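# Place the plate on the scale's platform with suction

## Task

Get the plate onto the scale's platform so that no part of it sticks out past the platform's edge, and have it stay there by itself rather than being held by the robot; afterwards switch suction off and bring the tool away from it.

## Robot and tools

Robot: one xArm6-type arm with six joints and a suction cup on the wrist, no gripper fingers. The reference point is the cup point: the middle of the cup's rim (29 mm across). The cup points along the cup point's own +z axis. From roughly 7 cm back from the rim, the tool body and wrist camera stick out up to about 8 cm sideways, so leave room for them near objects.

Frame: the scene frame has its origin on the table surface under the arm's base, +z up, +y to the left when facing along +x. Distances are in metres, quaternions are written w first (qw, qx, qy, qz). The base may be slightly tilted, and the printed cup point position gets less accurate at long reach.

Row format: every command is a row of 8 numbers [x, y, z, qw, qx, qy, qz, suction]. The first seven are an absolute target pose for the cup point in the scene frame. The eighth is the suction command from -1 to 1: 1 means full vacuum (about 55 kPa below ambient), a fraction requests that share of full vacuum, and 0.05 or less means off. Suction keeps its last value until changed. Repeat the wanted quaternion in every row; do not copy it from a result, since it may have drifted. Each control step, the commanded pose is clipped to at most 70 mm and 16 degrees away from the measured pose.

Tools:
- execute_actions {"actions": [...], "pictures": bool}. The list is empty (just report the state), or holds one action {"rows": [[8 numbers], ...], "steps": n} with 1 to 15 rows and steps up to 15 (each step 1/30 s, the last row is reused for remaining steps), or one wait {"steps": n} with n up to 300, counted from the previous result including reply time. A call is rejected, and nothing is sent, if any target lies more than 0.6 m from the last reported position along any cup-point axis.
- move {"target": [8 numbers], "speed": m/s}. It drives the cup point in a straight line toward that absolute pose. Speed is 0.002 to 0.5, default 0.25, and turning is capped at twice that value in rad/s. The path takes 0.5 to 10 s and is cut off at 10 s. The suction value is applied at the start. The path does not avoid obstacles, and the real motion can lag, wander, or exceed the speed, especially with the arm nearly straight. The result adds a "move:" line with how it ended (done, off_target, moving, held, fault), the limits that acted (paced = pose clipped, held = some steps blocked, after which the arm can jump fast), and the distance from target.
- wait {"seconds": 0 to 10} lets time pass with no new command.
- zoom_image {"camera": "cam_high" or "cam_wrist", "region": [x0, y0, x1, y1]} gives a closer look at part of the last image, in pixels from the top-left, at most 504x504. Both images are 672x504.
- read_manual gives licence texts only.


Results: the state line gives end_effector_position, end_effector_quat_wxyz, velocities, joint positions, suction_measured and part_present. part_present turns 1 at suction_measured 0.50 and back to 0 below 0.45. A reading that stays near 0 means the cup has no seal. On a fully sealed surface the reading settles within 0.15 of the command. "pose unreachable" and HELD mean the clearance check changed or blocked a step. The mounting block counts as part of the arm for this check. "Hand target" shows where the controller is currently driving the cup point. After an action, the arm only continues to the last clipped pose, so check the reported position and send the remainder. Camera pictures are cam_high, then cam_wrist.

Joint ranges (rad), base to wrist: waist ±6.283, shoulder -2.059 to 2.094, elbow -3.927 to 0.192, forearm roll ±6.283, wrist pitch -1.693 to 3.142, wrist roll ±6.283. Load limits (N m): 47.5, 47.5, 28.5, 28.5, 19, 19. Exceeding one causes a torque fault: the joint backs off, the arm holds for 10 s, and the rest of the call is dropped.

Procedure: find the plate and the scale in the images, turning to zoom_image as needed. Bring the cup down with suction on onto a flat, smooth area of the plate, keeping the rim entirely on the plate and away from its edges or holes, so it seals all round. Raise it, carry it over the middle of the platform, and set it down until it rests there. Remember that a held object sits up to about 10 mm nearer the tool because the cup shortens under vacuum. Then set suction to 0 and lift more than 15 mm straight up before moving sideways.

Avoid: moving fast into contact or aiming targets far below a surface, since both press hard; dropping the plate or releasing it in the air; pushing anything off the table; leaving the plate partly over the platform edge. If the cup seals onto the table, switch suction off to free it. Holding a load heats the motors: a MOTOR HOT warning appears at 65 °C and the brakes engage at 80 °C, so do not hold loads longer than needed. Loose objects may get a small push now and then, so check the plate has settled before finishing. Quick, smooth, low-effort motion is better.

Each tool is called after "Emit:" as name([rows], argument=value, ...), one row to a line, values as JSON.

## Session

I'll start by looking at the scene.

Emit:
execute_actions(actions=[])

Scene clock: 0.00 s of 4900.00 s.
end_effector_position=(+0.4009, +0.0174, +0.3059) suction_measured=0.00 part_present=0 end_effector_quat_wxyz=(-0.004, -0.016, +1.000, -0.006) end_effector_velocity=(-0.000, +0.000, -0.000) end_effector_angular_velocity=(+0.000, +0.002, -0.001)
Joint positions: [ 0.002 -0.265 -0.928  0.001  1.196  2.357]
Joint velocities: [ 0.     0.    -0.     0.     0.002  0.001]
Motor temperatures (°C, as the motors report them): [27 30 28 29 35 33]
Hand target: +0.401, +0.017, +0.306; -0.004, -0.016, +1.000, -0.006

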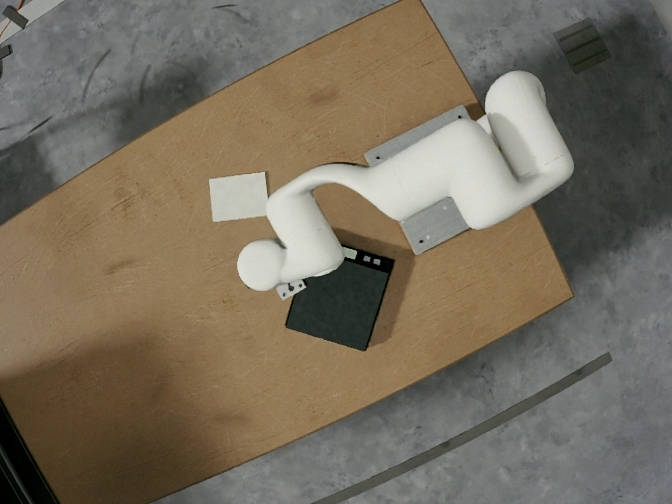

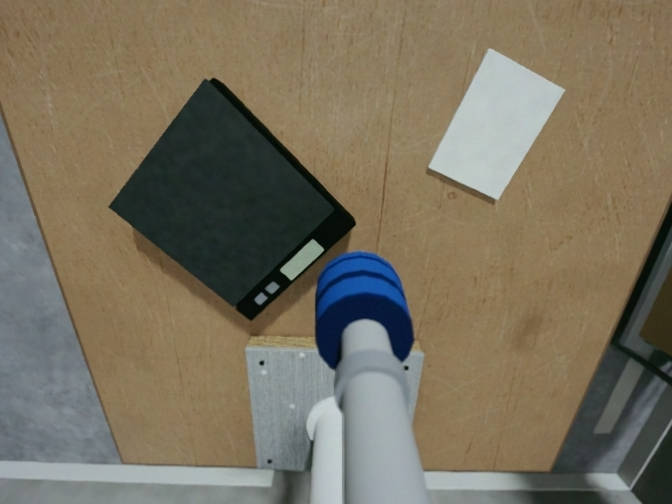

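Emit:
zoom_image(camera="cam_wrist", region=[90, 30, 590, 350])

Emit:
zoom_image(camera="cam_high", region=[180, 140, 480, 380])

Region (90, 30, 590, 350) of cam_wrist's 672x504 image, scaled by 1.008, with more detail than that image has; it fills the top 323 rows of this view, and the rest is white.

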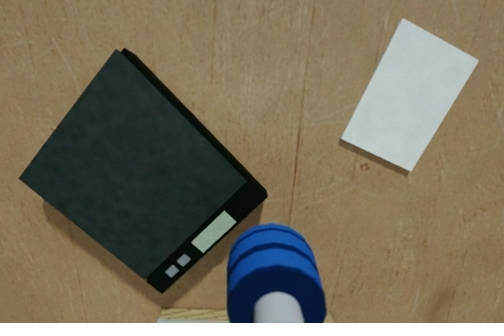

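Region (180, 140, 480, 380) of cam_high's 672x504 image, scaled by 1.680, with more detail than that image has; it fills the top 403 rows of this view, and the rest is white.

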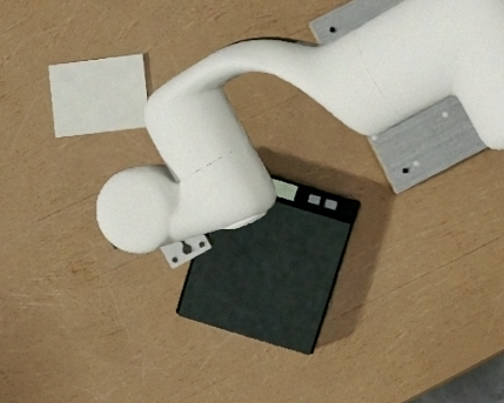

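Emit:
move(target=[0.46, -0.156, 0.16, 0, -0.016, 1.0, 0, 0], speed=0.25)

Scene clock: 33.37 s of 4900.00 s.
end_effector_position=(+0.4606, -0.1556, +0.1605) suction_measured=0.00 part_present=0 end_effector_quat_wxyz=(+0.001, -0.016, +1.000, +0.000) end_effector_velocity=(-0.001, -0.001, -0.003) end_effector_angular_velocity=(+0.002, +0.005, -0.002)
Joint positions: [-0.366  0.2   -1.005  0.022  0.803  1.974]
Joint velocities: [-0.003  0.007 -0.     0.    -0.001 -0.002]
Motor temperatures (°C, as the motors report them): [27 30 29 29 35 33]
Hand target: +0.460, -0.156, +0.160; +0.000, -0.016, +1.000, +0.000
Off the commanded pose: 0.001 m, 0 deg.
After step 90, 28.87 s passed at rest.
move: done

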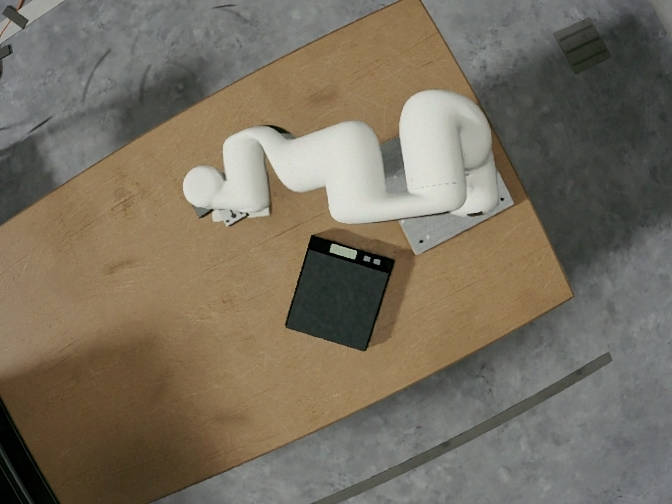

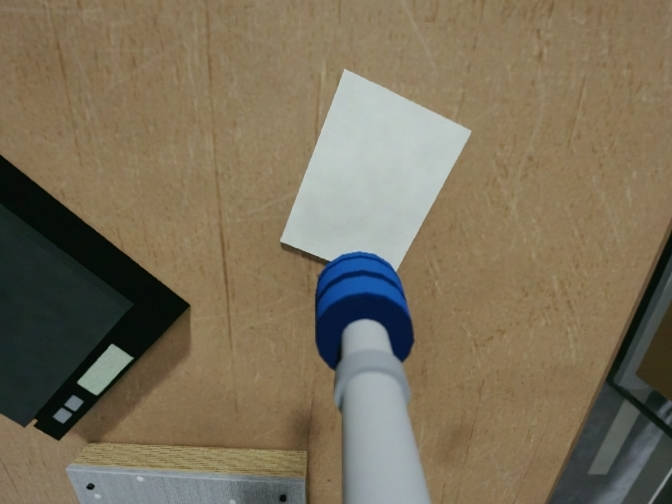

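Emit:
zoom_image(camera="cam_wrist", region=[260, 50, 500, 300])

Emit:
zoom_image(camera="cam_high", region=[270, 220, 430, 370])

Region (260, 50, 500, 300) of cam_wrist's 672x504 image, scaled by 2.016, with more detail than that image has; it fills the left 484 columns of this view, and the rest is white.

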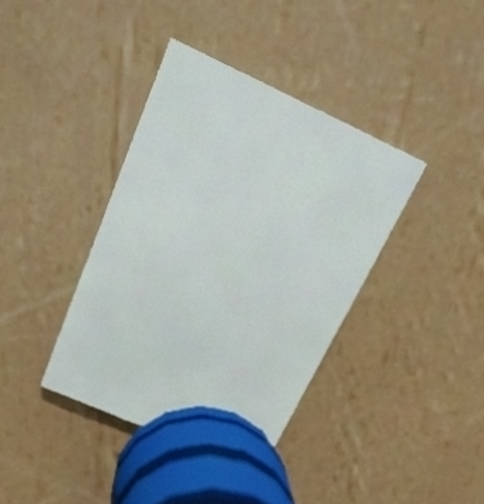

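Region (270, 220, 430, 370) of cam_high's 672x504 image, scaled by 3.150, with more detail than that image has; it fills the top 472 rows of this view, and the rest is white.

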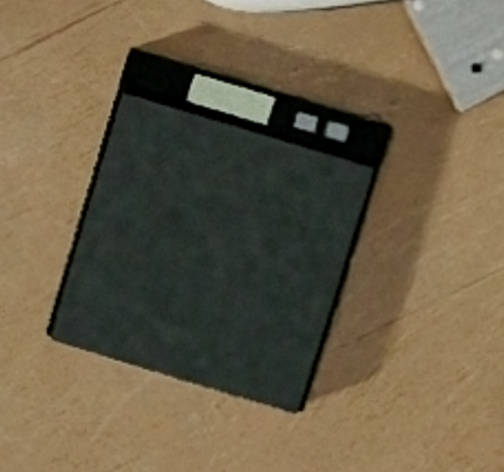

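Emit:
move(target=[0.474, -0.172, 0.045, 0, -0.016, 1.0, 0, 0], speed=0.2)

Scene clock: 83.30 s of 4900.00 s.
end_effector_position=(+0.4743, -0.1721, +0.0455) suction_measured=0.00 part_present=0 end_effector_quat_wxyz=(+0.000, -0.016, +1.000, -0.000) end_effector_velocity=(-0.003, +0.001, -0.004) end_effector_angular_velocity=(+0.003, +0.009, -0.001)
Joint positions: [-0.383  0.501 -1.049  0.029  0.546  1.948]
Joint velocities: [0.    0.007 0.002 0.    0.001 0.001]
Motor temperatures (°C, as the motors report them): [27 30 29 29 35 33]
Hand target: +0.474, -0.172, +0.045; -0.000, -0.016, +1.000, -0.000
Off the commanded pose: 0.001 m, 0 deg.
After step 90, 45.83 s passed at rest.
move: done

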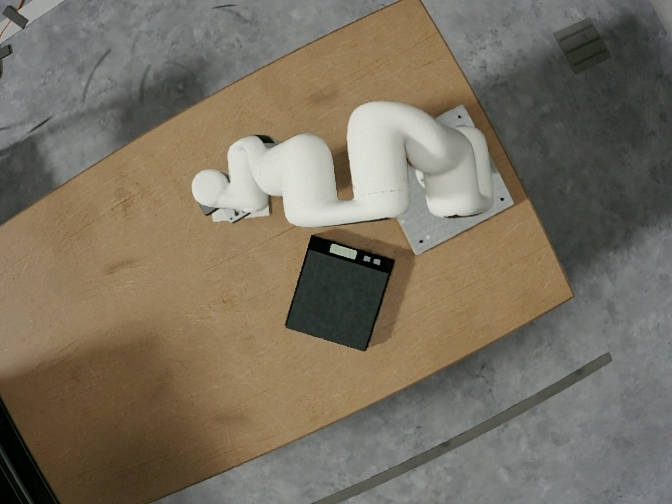

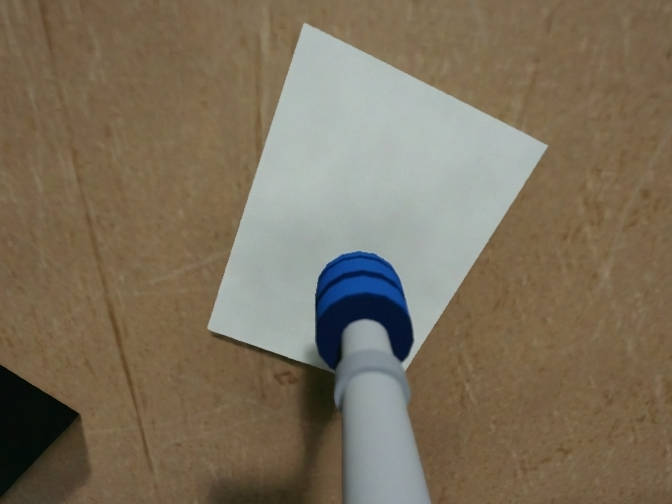

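Emit:
move(target=[0.474, -0.172, 0.008, 0, -0.016, 1.0, 0, 1], speed=0.04)

Scene clock: 91.40 s of 4900.00 s.
end_effector_position=(+0.4741, -0.1721, +0.0082) suction_measured=0.00 part_present=0 end_effector_quat_wxyz=(+0.000, -0.016, +1.000, -0.000) end_effector_velocity=(+0.001, -0.001, -0.000) end_effector_angular_velocity=(-0.000, -0.002, -0.001)
Joint positions: [-0.381  0.598 -1.066  0.034  0.467  1.945]
Joint velocities: [-0.001  0.001 -0.002  0.    -0.001 -0.   ]
Motor temperatures (°C, as the motors report them): [27 30 29 29 35 33]
Hand target: +0.474, -0.172, +0.008; -0.000, -0.016, +1.000, -0.000
Off the commanded pose: 0.000 m, 0 deg.
After step 90, 3.83 s passed at rest.
move: done

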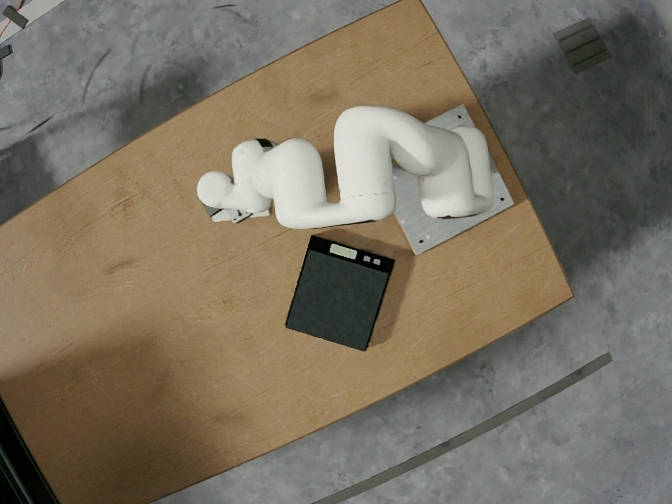

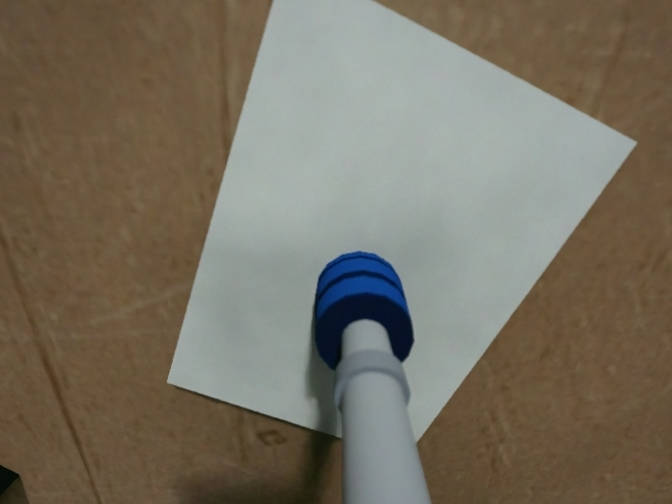

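Not yet sealed; go down a little more.

Emit:
execute_actions([
  {"rows": [[0.474,-0.172,0.0075,0,-0.016,1,0,1],[0.474,-0.172,0.007,0,-0.016,1,0,1],[0.474,-0.172,0.0065,0,-0.016,1,0,1],[0.474,-0.172,0.006,0,-0.016,1,0,1],[0.474,-0.172,0.0055,0,-0.016,1,0,1],[0.474,-0.172,0.005,0,-0.016,1,0,1],[0.474,-0.172,0.0045,0,-0.016,1,0,1],[0.474,-0.172,0.004,0,-0.016,1,0,1],[0.474,-0.172,0.0035,0,-0.016,1,0,1],[0.474,-0.172,0.003,0,-0.016,1,0,1]], "steps": 15},
])

Scene clock: 94.80 s of 4900.00 s.
end_effector_position=(+0.4738, -0.1719, +0.0030) suction_measured=0.41 part_present=0 end_effector_quat_wxyz=(-0.000, -0.016, +1.000, +0.000) end_effector_velocity=(+0.001, -0.000, -0.001) end_effector_angular_velocity=(-0.001, -0.004, -0.001)
Joint positions: [-0.381  0.611 -1.069  0.034  0.457  1.944]
Joint velocities: [ 0.     0.006 -0.003  0.    -0.006  0.001]
Motor temperatures (°C, as the motors report them): [27 30 29 29 35 33]
Hand target: +0.474, -0.172, +0.003; -0.000, -0.016, +1.000, -0.000
Off the commanded pose: 0.000 m, 0 deg.
Steps of this call (steps 1 to 87: nothing new was sent; steps 88 to 102: all 15 steps of this action). Readings (end_effector_position | what the end effector reports):
88: (+0.4740, -0.1720, +0.0080) | suction_measured=0.00 part_present=0
89: (+0.4740, -0.1720, +0.0080) | suction_measured=0.00 part_present=0
91: (+0.4741, -0.1720, +0.0075) | suction_measured=0.04 part_present=0
95: (+0.4737, -0.1719, +0.0054) | suction_measured=0.19 part_present=0
102: the state above

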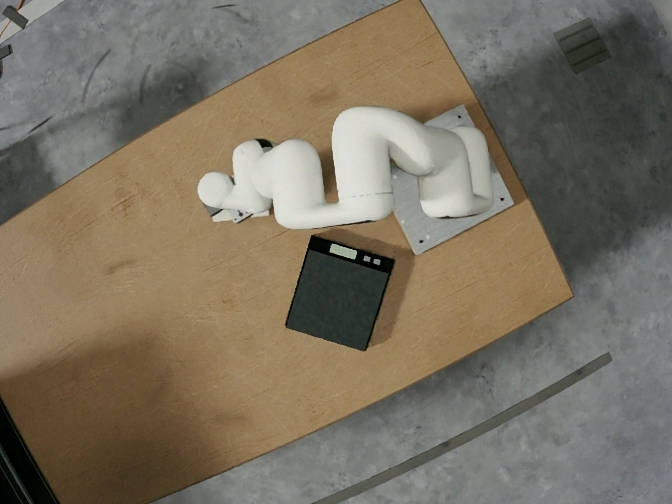

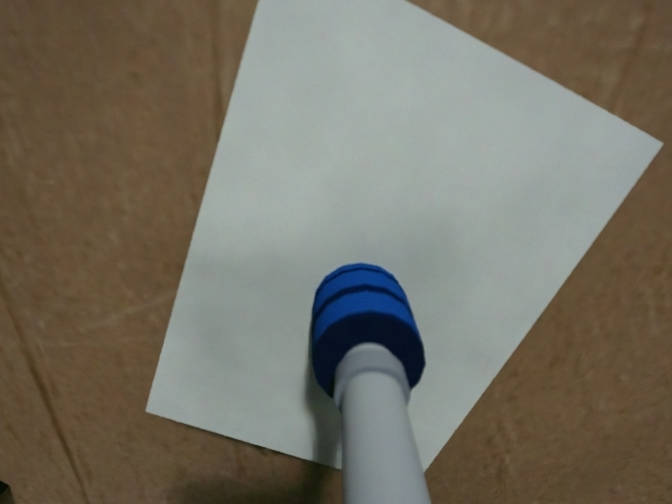

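Emit:
move(target=[0.474, -0.172, 0.10, 0, -0.016, 1.0, 0, 1], speed=0.12)

Scene clock: 97.90 s of 4900.00 s.
end_effector_position=(+0.4736, -0.1718, +0.0993) suction_measured=0.98 part_present=1 end_effector_quat_wxyz=(-0.001, -0.016, +1.000, +0.000) end_effector_velocity=(+0.001, -0.000, +0.003) end_effector_angular_velocity=(-0.001, -0.002, +0.000)
Joint positions: [-0.385  0.374 -1.047  0.025  0.673  1.951]
Joint velocities: [-0.    -0.004 -0.002 -0.     0.004 -0.   ]
Motor temperatures (°C, as the motors report them): [27 30 29 29 35 33]
Hand target: +0.474, -0.172, +0.100; +0.000, -0.016, +1.000, +0.000
Off the commanded pose: 0.001 m, 0 deg.
move: done

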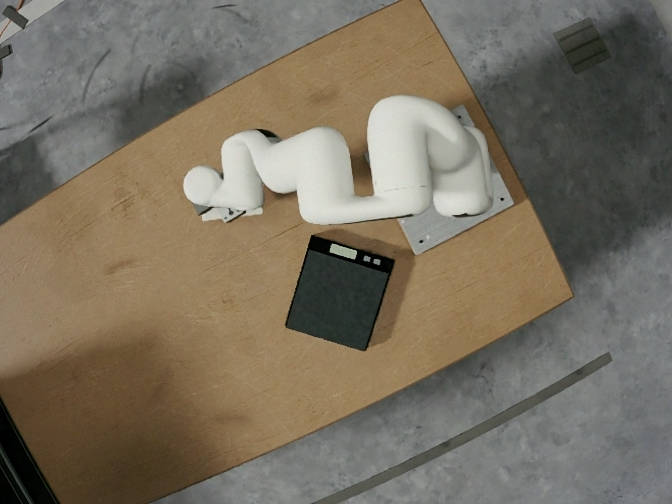

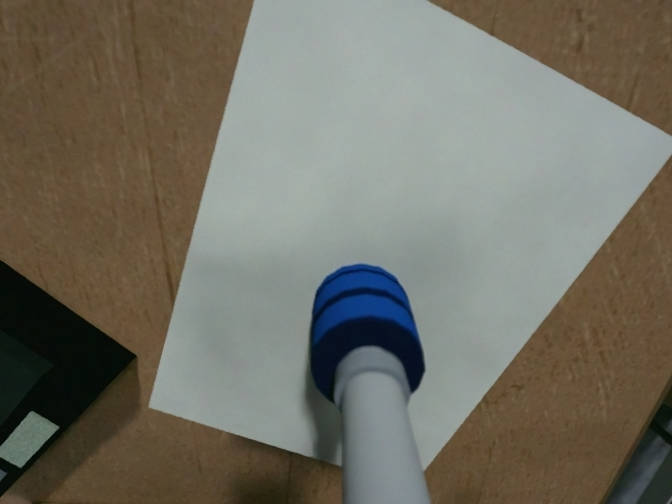

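Emit:
move(target=[0.367, 0.174, 0.10, 0, 0.1835, 0.983, 0, 1], speed=0.22)

Scene clock: 110.60 s of 4900.00 s.
end_effector_position=(+0.3663, +0.1730, +0.1000) suction_measured=0.99 part_present=1 end_effector_quat_wxyz=(-0.000, +0.184, +0.983, -0.001) end_effector_velocity=(-0.000, +0.001, +0.000) end_effector_angular_velocity=(-0.004, -0.000, -0.003)
Joint positions: [ 0.406  0.088 -0.648  0.017  0.55   3.149]
Joint velocities: [ 0.004  0.001 -0.002 -0.006  0.002  0.012]
Motor temperatures (°C, as the motors report them): [27 30 29 29 35 33]
Hand target: +0.366, +0.173, +0.100; -0.000, +0.184, +0.983, -0.001
Off the commanded pose: 0.001 m, 0 deg.
move: done

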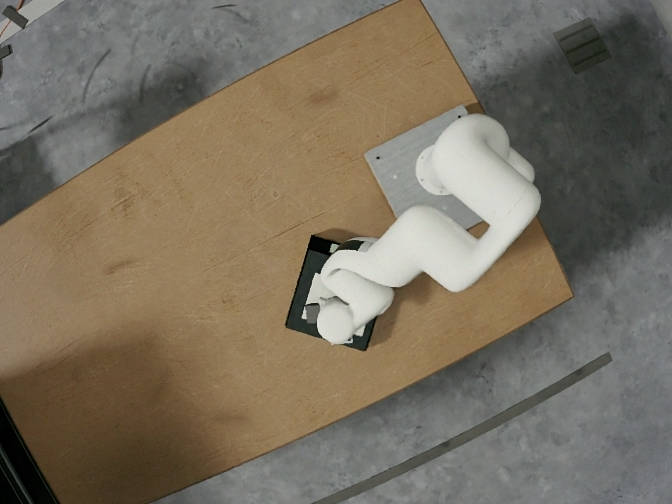

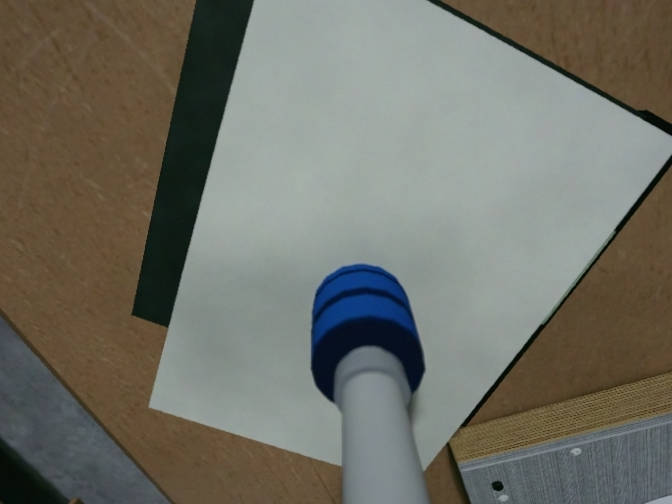

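Emit:
zoom_image(camera="cam_high", region=[270, 220, 430, 370])

Region (270, 220, 430, 370) of cam_high's 672x504 image, scaled by 3.150, with more detail than that image has; it fills the top 472 rows of this view, and the rest is white.

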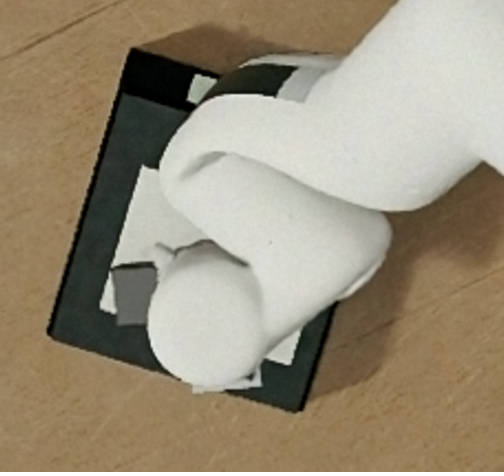

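Emit:
move(target=[0.3706, 0.1705, 0.062, 0, 0.1835, 0.983, 0, 1], speed=0.06)

Scene clock: 121.77 s of 4900.00 s.
end_effector_position=(+0.3708, +0.1706, +0.0623) suction_measured=0.99 part_present=1 end_effector_quat_wxyz=(+0.000, +0.184, +0.983, +0.000) end_effector_velocity=(-0.000, -0.000, -0.001) end_effector_angular_velocity=(-0.000, +0.001, -0.001)
Joint positions: [ 0.397  0.209 -0.655  0.024  0.435  3.133]
Joint velocities: [-0.001  0.003 -0.     0.001 -0.002 -0.   ]
Motor temperatures (°C, as the motors report them): [27 30 29 29 35 33]
Hand target: +0.371, +0.170, +0.062; +0.000, +0.184, +0.983, -0.000
Off the commanded pose: 0.000 m, 0 deg.
move: done

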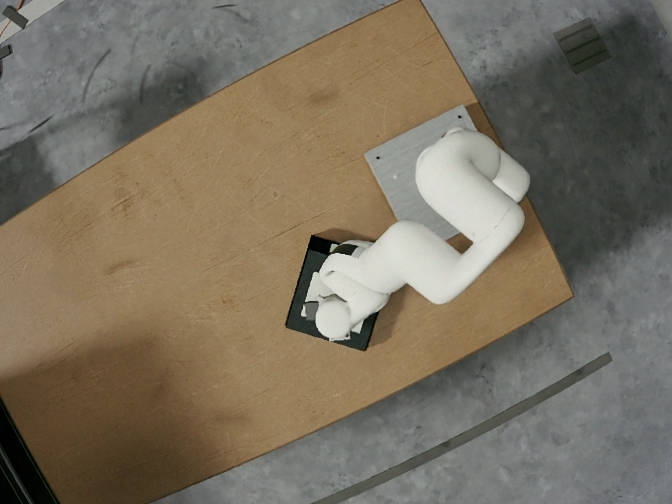

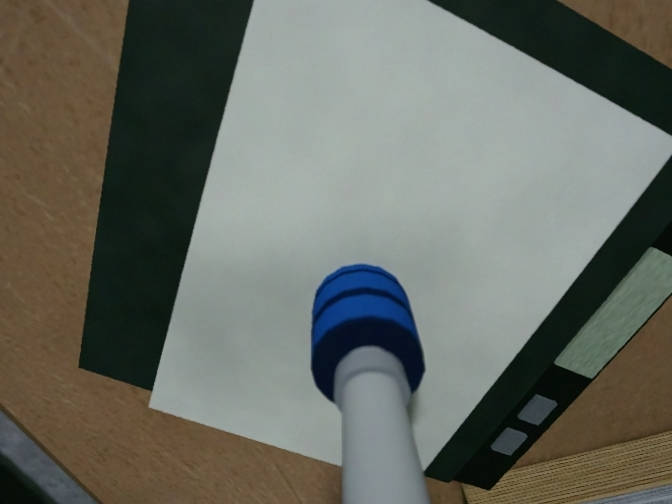

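Emit:
move(target=[0.3706, 0.1705, 0.046, 0, 0.1835, 0.983, 0, 1], speed=0.025)

Scene clock: 130.97 s of 4900.00 s.
end_effector_position=(+0.3707, +0.1705, +0.0461) suction_measured=0.98 part_present=1 end_effector_quat_wxyz=(+0.000, +0.184, +0.983, +0.000) end_effector_velocity=(+0.001, +0.000, -0.000) end_effector_angular_velocity=(+0.001, -0.001, -0.000)
Joint positions: [ 0.398  0.26  -0.659  0.026  0.387  3.131]
Joint velocities: [ 0.     0.002 -0.002  0.    -0.001 -0.   ]
Motor temperatures (°C, as the motors report them): [27 30 29 29 35 33]
Hand target: +0.371, +0.170, +0.046; +0.000, +0.184, +0.983, -0.000
Off the commanded pose: 0.000 m, 0 deg.
move: done

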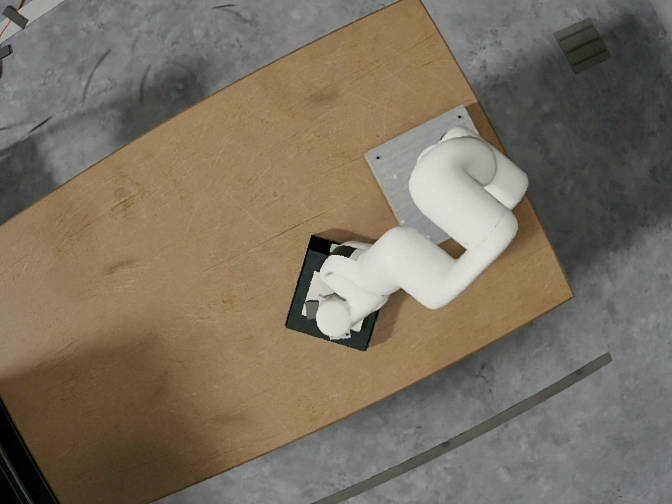

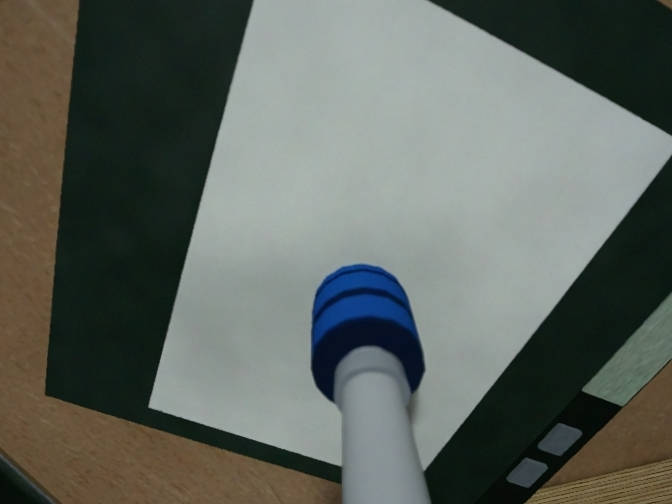

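Emit:
execute_actions([
  {"rows": [[0.3706,0.1705,0.0455,0,0.1835,0.983,0,1],[0.3706,0.1705,0.045,0,0.1835,0.983,0,1],[0.3706,0.1705,0.0445,0,0.1835,0.983,0,1],[0.3706,0.1705,0.044,0,0.1835,0.983,0,1],[0.3706,0.1705,0.0435,0,0.1835,0.983,0,1],[0.3706,0.1705,0.043,0,0.1835,0.983,0,1],[0.3706,0.1705,0.0425,0,0.1835,0.983,0,1],[0.3706,0.1705,0.042,0,0.1835,0.983,0,1],[0.3706,0.1705,0.0415,0,0.1835,0.983,0,1],[0.3706,0.1705,0.041,0,0.1835,0.983,0,1],[0.3706,0.1705,0.0405,0,0.1835,0.983,0,1],[0.3706,0.1705,0.040,0,0.1835,0.983,0,1]], "steps": 15},
])

Scene clock: 136.93 s of 4900.00 s.
end_effector_position=(+0.3710, +0.1707, +0.0410) suction_measured=0.98 part_present=1 end_effector_quat_wxyz=(+0.001, +0.184, +0.983, +0.000) end_effector_velocity=(+0.006, +0.002, -0.002) end_effector_angular_velocity=(+0.007, -0.015, -0.000)
Joint positions: [ 0.399  0.277 -0.661  0.028  0.371  3.13 ]
Joint velocities: [-0.001  0.017 -0.012  0.001 -0.022 -0.002]
Motor temperatures (°C, as the motors report them): [27 30 29 29 35 33]
Hand target: +0.371, +0.170, +0.040; +0.000, +0.184, +0.983, -0.000
Off the commanded pose: 0.001 m, 0 deg.
Steps of this call (steps 1 to 164: nothing new was sent; steps 165 to 179: all 15 steps of this action). Readings (end_effector_position | what the end effector reports):
165: (+0.3706, +0.1705, +0.0460) | suction_measured=1.00 part_present=1
166: (+0.3706, +0.1705, +0.0460) | suction_measured=1.00 part_present=1
168: (+0.3707, +0.1705, +0.0455) | suction_measured=0.99 part_present=1
172: (+0.3706, +0.1705, +0.0436) | suction_measured=0.98 part_present=1
179: the state above

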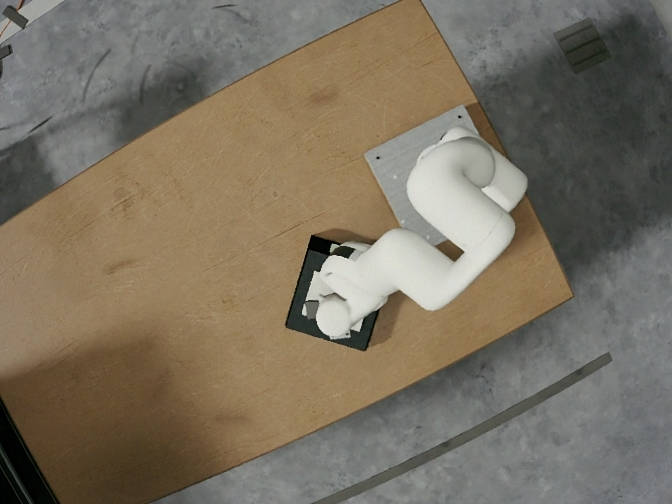

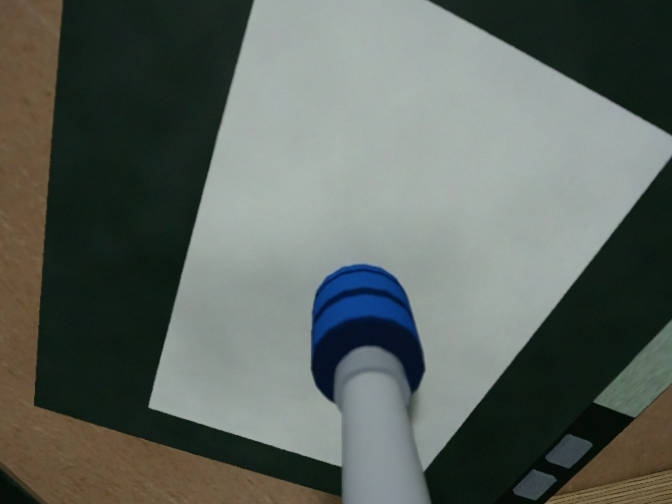

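Emit:
execute_actions(actions=[])

Scene clock: 138.23 s of 4900.00 s.
end_effector_position=(+0.3710, +0.1707, +0.0403) suction_measured=0.99 part_present=1 end_effector_quat_wxyz=(+0.000, +0.184, +0.983, +0.000) end_effector_velocity=(+0.000, -0.000, -0.000) end_effector_angular_velocity=(-0.000, +0.000, -0.003)
Joint positions: [ 0.399  0.279 -0.661  0.028  0.37   3.13 ]
Joint velocities: [-0.001  0.     0.    -0.    -0.     0.002]
Motor temperatures (°C, as the motors report them): [27 30 29 29 35 33]
Hand target: +0.371, +0.170, +0.040; +0.000, +0.184, +0.983, -0.000
Off the commanded pose: 0.001 m, 0 deg.
Steps of this call (steps 1 to 39: nothing new was sent). Readings (end_effector_position | what the end effector reports):
1: (+0.3712, +0.1708, +0.0409) | suction_measured=0.98 part_present=1
2: (+0.3713, +0.1708, +0.0409) | suction_measured=0.98 part_present=1
4: (+0.3713, +0.1708, +0.0408) | suction_measured=0.99 part_present=1
8: (+0.3713, +0.1708, +0.0408) | suction_measured=1.00 part_present=1
39: the state above

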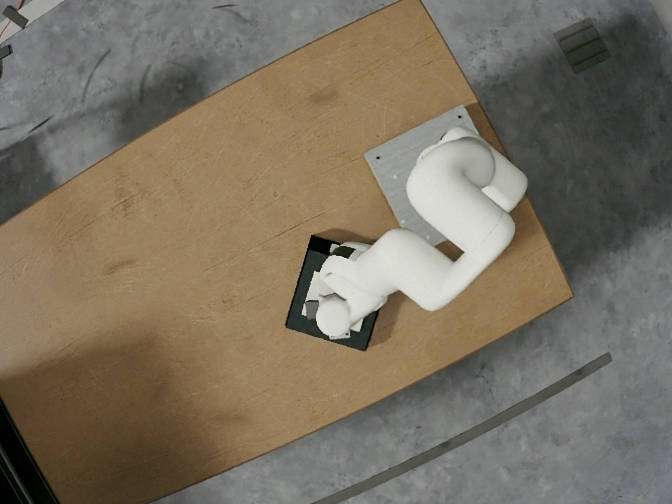

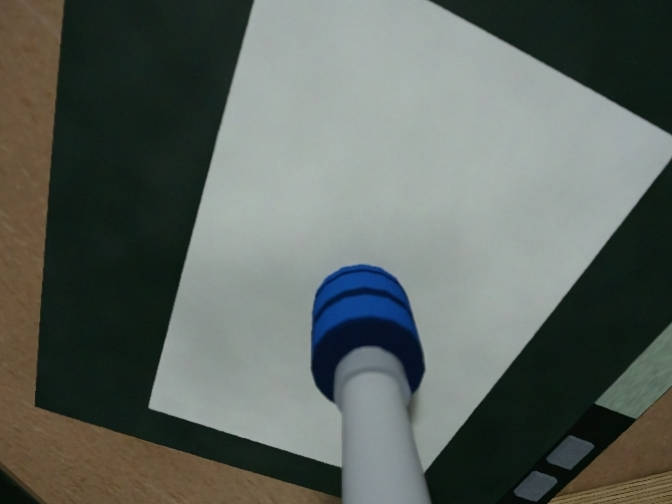

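Contact reached (z stalled at about 0.041). Releasing suction.

Emit:
execute_actions([
  {"rows": [[0.3706,0.1705,0.041,0,0.1835,0.983,0,0]], "steps": 15},
], pictures=false)

Scene clock: 140.93 s of 4900.00 s.
end_effector_position=(+0.3705, +0.1704, +0.0406) suction_measured=0.00 part_present=0 end_effector_quat_wxyz=(-0.000, +0.184, +0.983, -0.000) end_effector_velocity=(-0.003, -0.001, -0.001) end_effector_angular_velocity=(-0.002, +0.005, +0.002)
Joint positions: [ 0.399  0.277 -0.66   0.028  0.372  3.13 ]
Joint velocities: [ 0.001 -0.002  0.007 -0.     0.    -0.001]
Motor temperatures (°C, as the motors report them): [27 30 29 29 35 33]
Hand target: +0.371, +0.170, +0.041; +0.000, +0.184, +0.983, +0.000
Off the commanded pose: 0.000 m, 0 deg.
Steps of this call (steps 1 to 66: nothing new was sent; steps 67 to 81: all 15 steps of this action). Readings (end_effector_position | what the end effector reports):
67: (+0.3707, +0.1706, +0.0401) | suction_measured=0.20 part_present=0
68: (+0.3707, +0.1705, +0.0404) | suction_measured=0.00 part_present=0
70: (+0.3706, +0.1705, +0.0405) | suction_measured=0.00 part_present=0
74: (+0.3706, +0.1705, +0.0406) | suction_measured=0.00 part_present=0
81: the state above

Emit:
move(target=[0.3706, 0.1705, 0.20, 0, 0.1835, 0.983, 0, 0], speed=0.2)

Scene clock: 143.63 s of 4900.00 s.
end_effector_position=(+0.3702, +0.1705, +0.1992) suction_measured=0.00 part_present=0 end_effector_quat_wxyz=(-0.001, +0.183, +0.983, -0.000) end_effector_velocity=(+0.002, +0.001, +0.004) end_effector_angular_velocity=(+0.002, -0.006, +0.000)
Joint positions: [ 0.392 -0.134 -0.74   0.014  0.865  3.139]
Joint velocities: [-0.    -0.006 -0.006 -0.001  0.005 -0.   ]
Motor temperatures (°C, as the motors report them): [27 30 29 29 35 33]
Hand target: +0.371, +0.171, +0.200; -0.000, +0.183, +0.983, +0.000
Off the commanded pose: 0.001 m, 0 deg.
move: done

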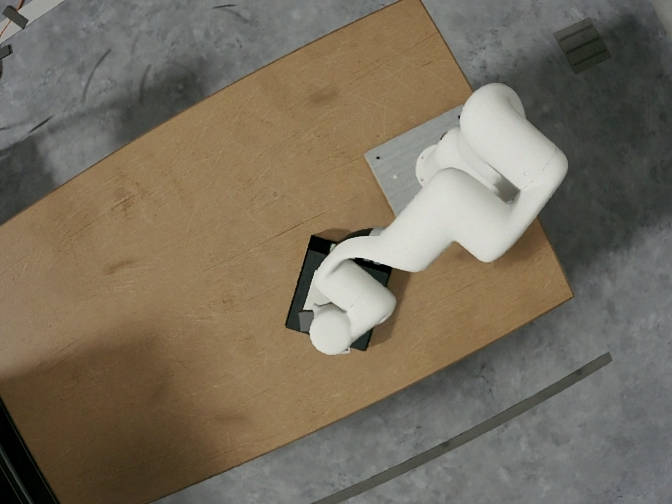

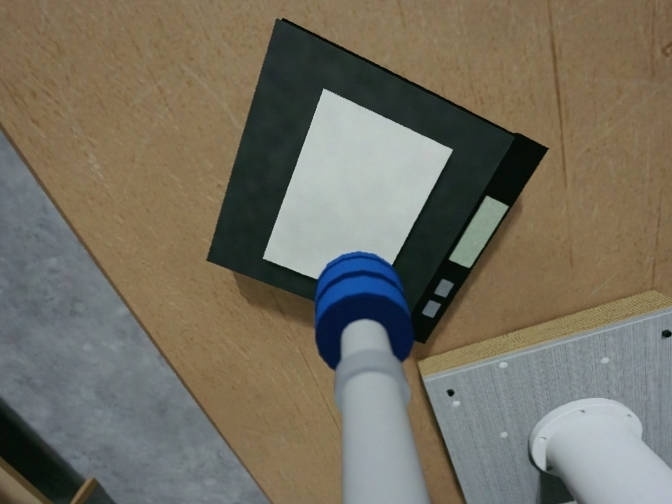

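Emit:
move(target=[0.40, -0.05, 0.26, 0, 0.1835, 0.983, 0, 0], speed=0.3)

Scene clock: 146.90 s of 4900.00 s.
end_effector_position=(+0.4004, -0.0492, +0.2598) suction_measured=0.00 part_present=0 end_effector_quat_wxyz=(-0.000, +0.183, +0.983, +0.001) end_effector_velocity=(+0.001, -0.001, +0.002) end_effector_angular_velocity=(+0.001, -0.002, -0.001)
Joint positions: [-0.169 -0.222 -0.831  0.019  1.049  2.578]
Joint velocities: [-0.004  0.001 -0.005  0.001  0.003 -0.003]
Motor temperatures (°C, as the motors report them): [27 30 29 29 35 33]
Hand target: +0.401, -0.050, +0.260; +0.000, +0.183, +0.983, +0.001
Off the commanded pose: 0.001 m, 0 deg.
move: done

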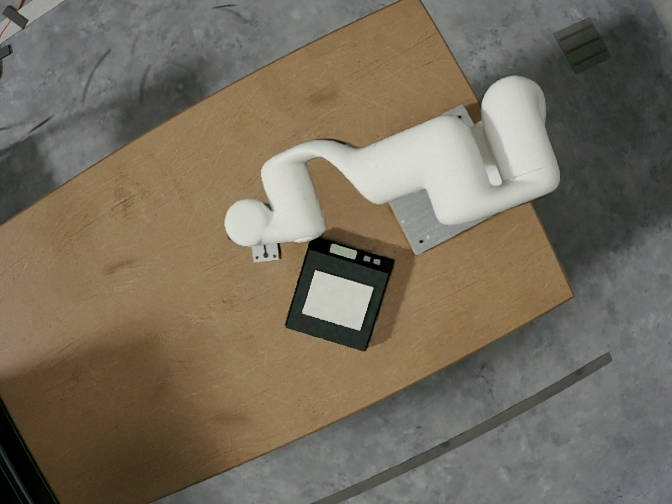

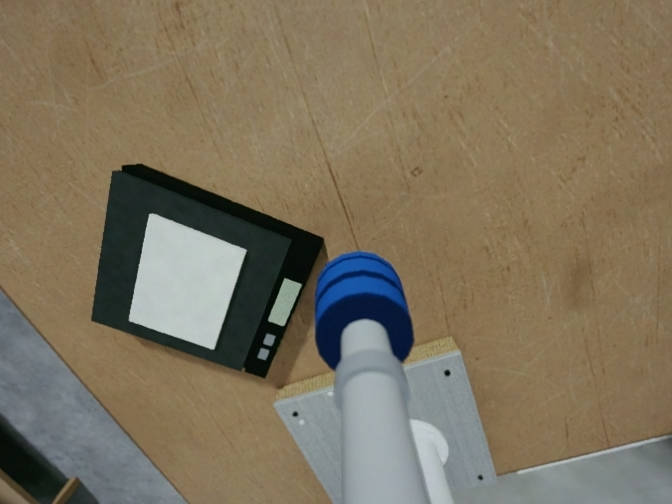

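The plate sits centred on the platform and the arm is clear.

Emit:
finished_scene(scene=1)

The scene is finished: the task was done.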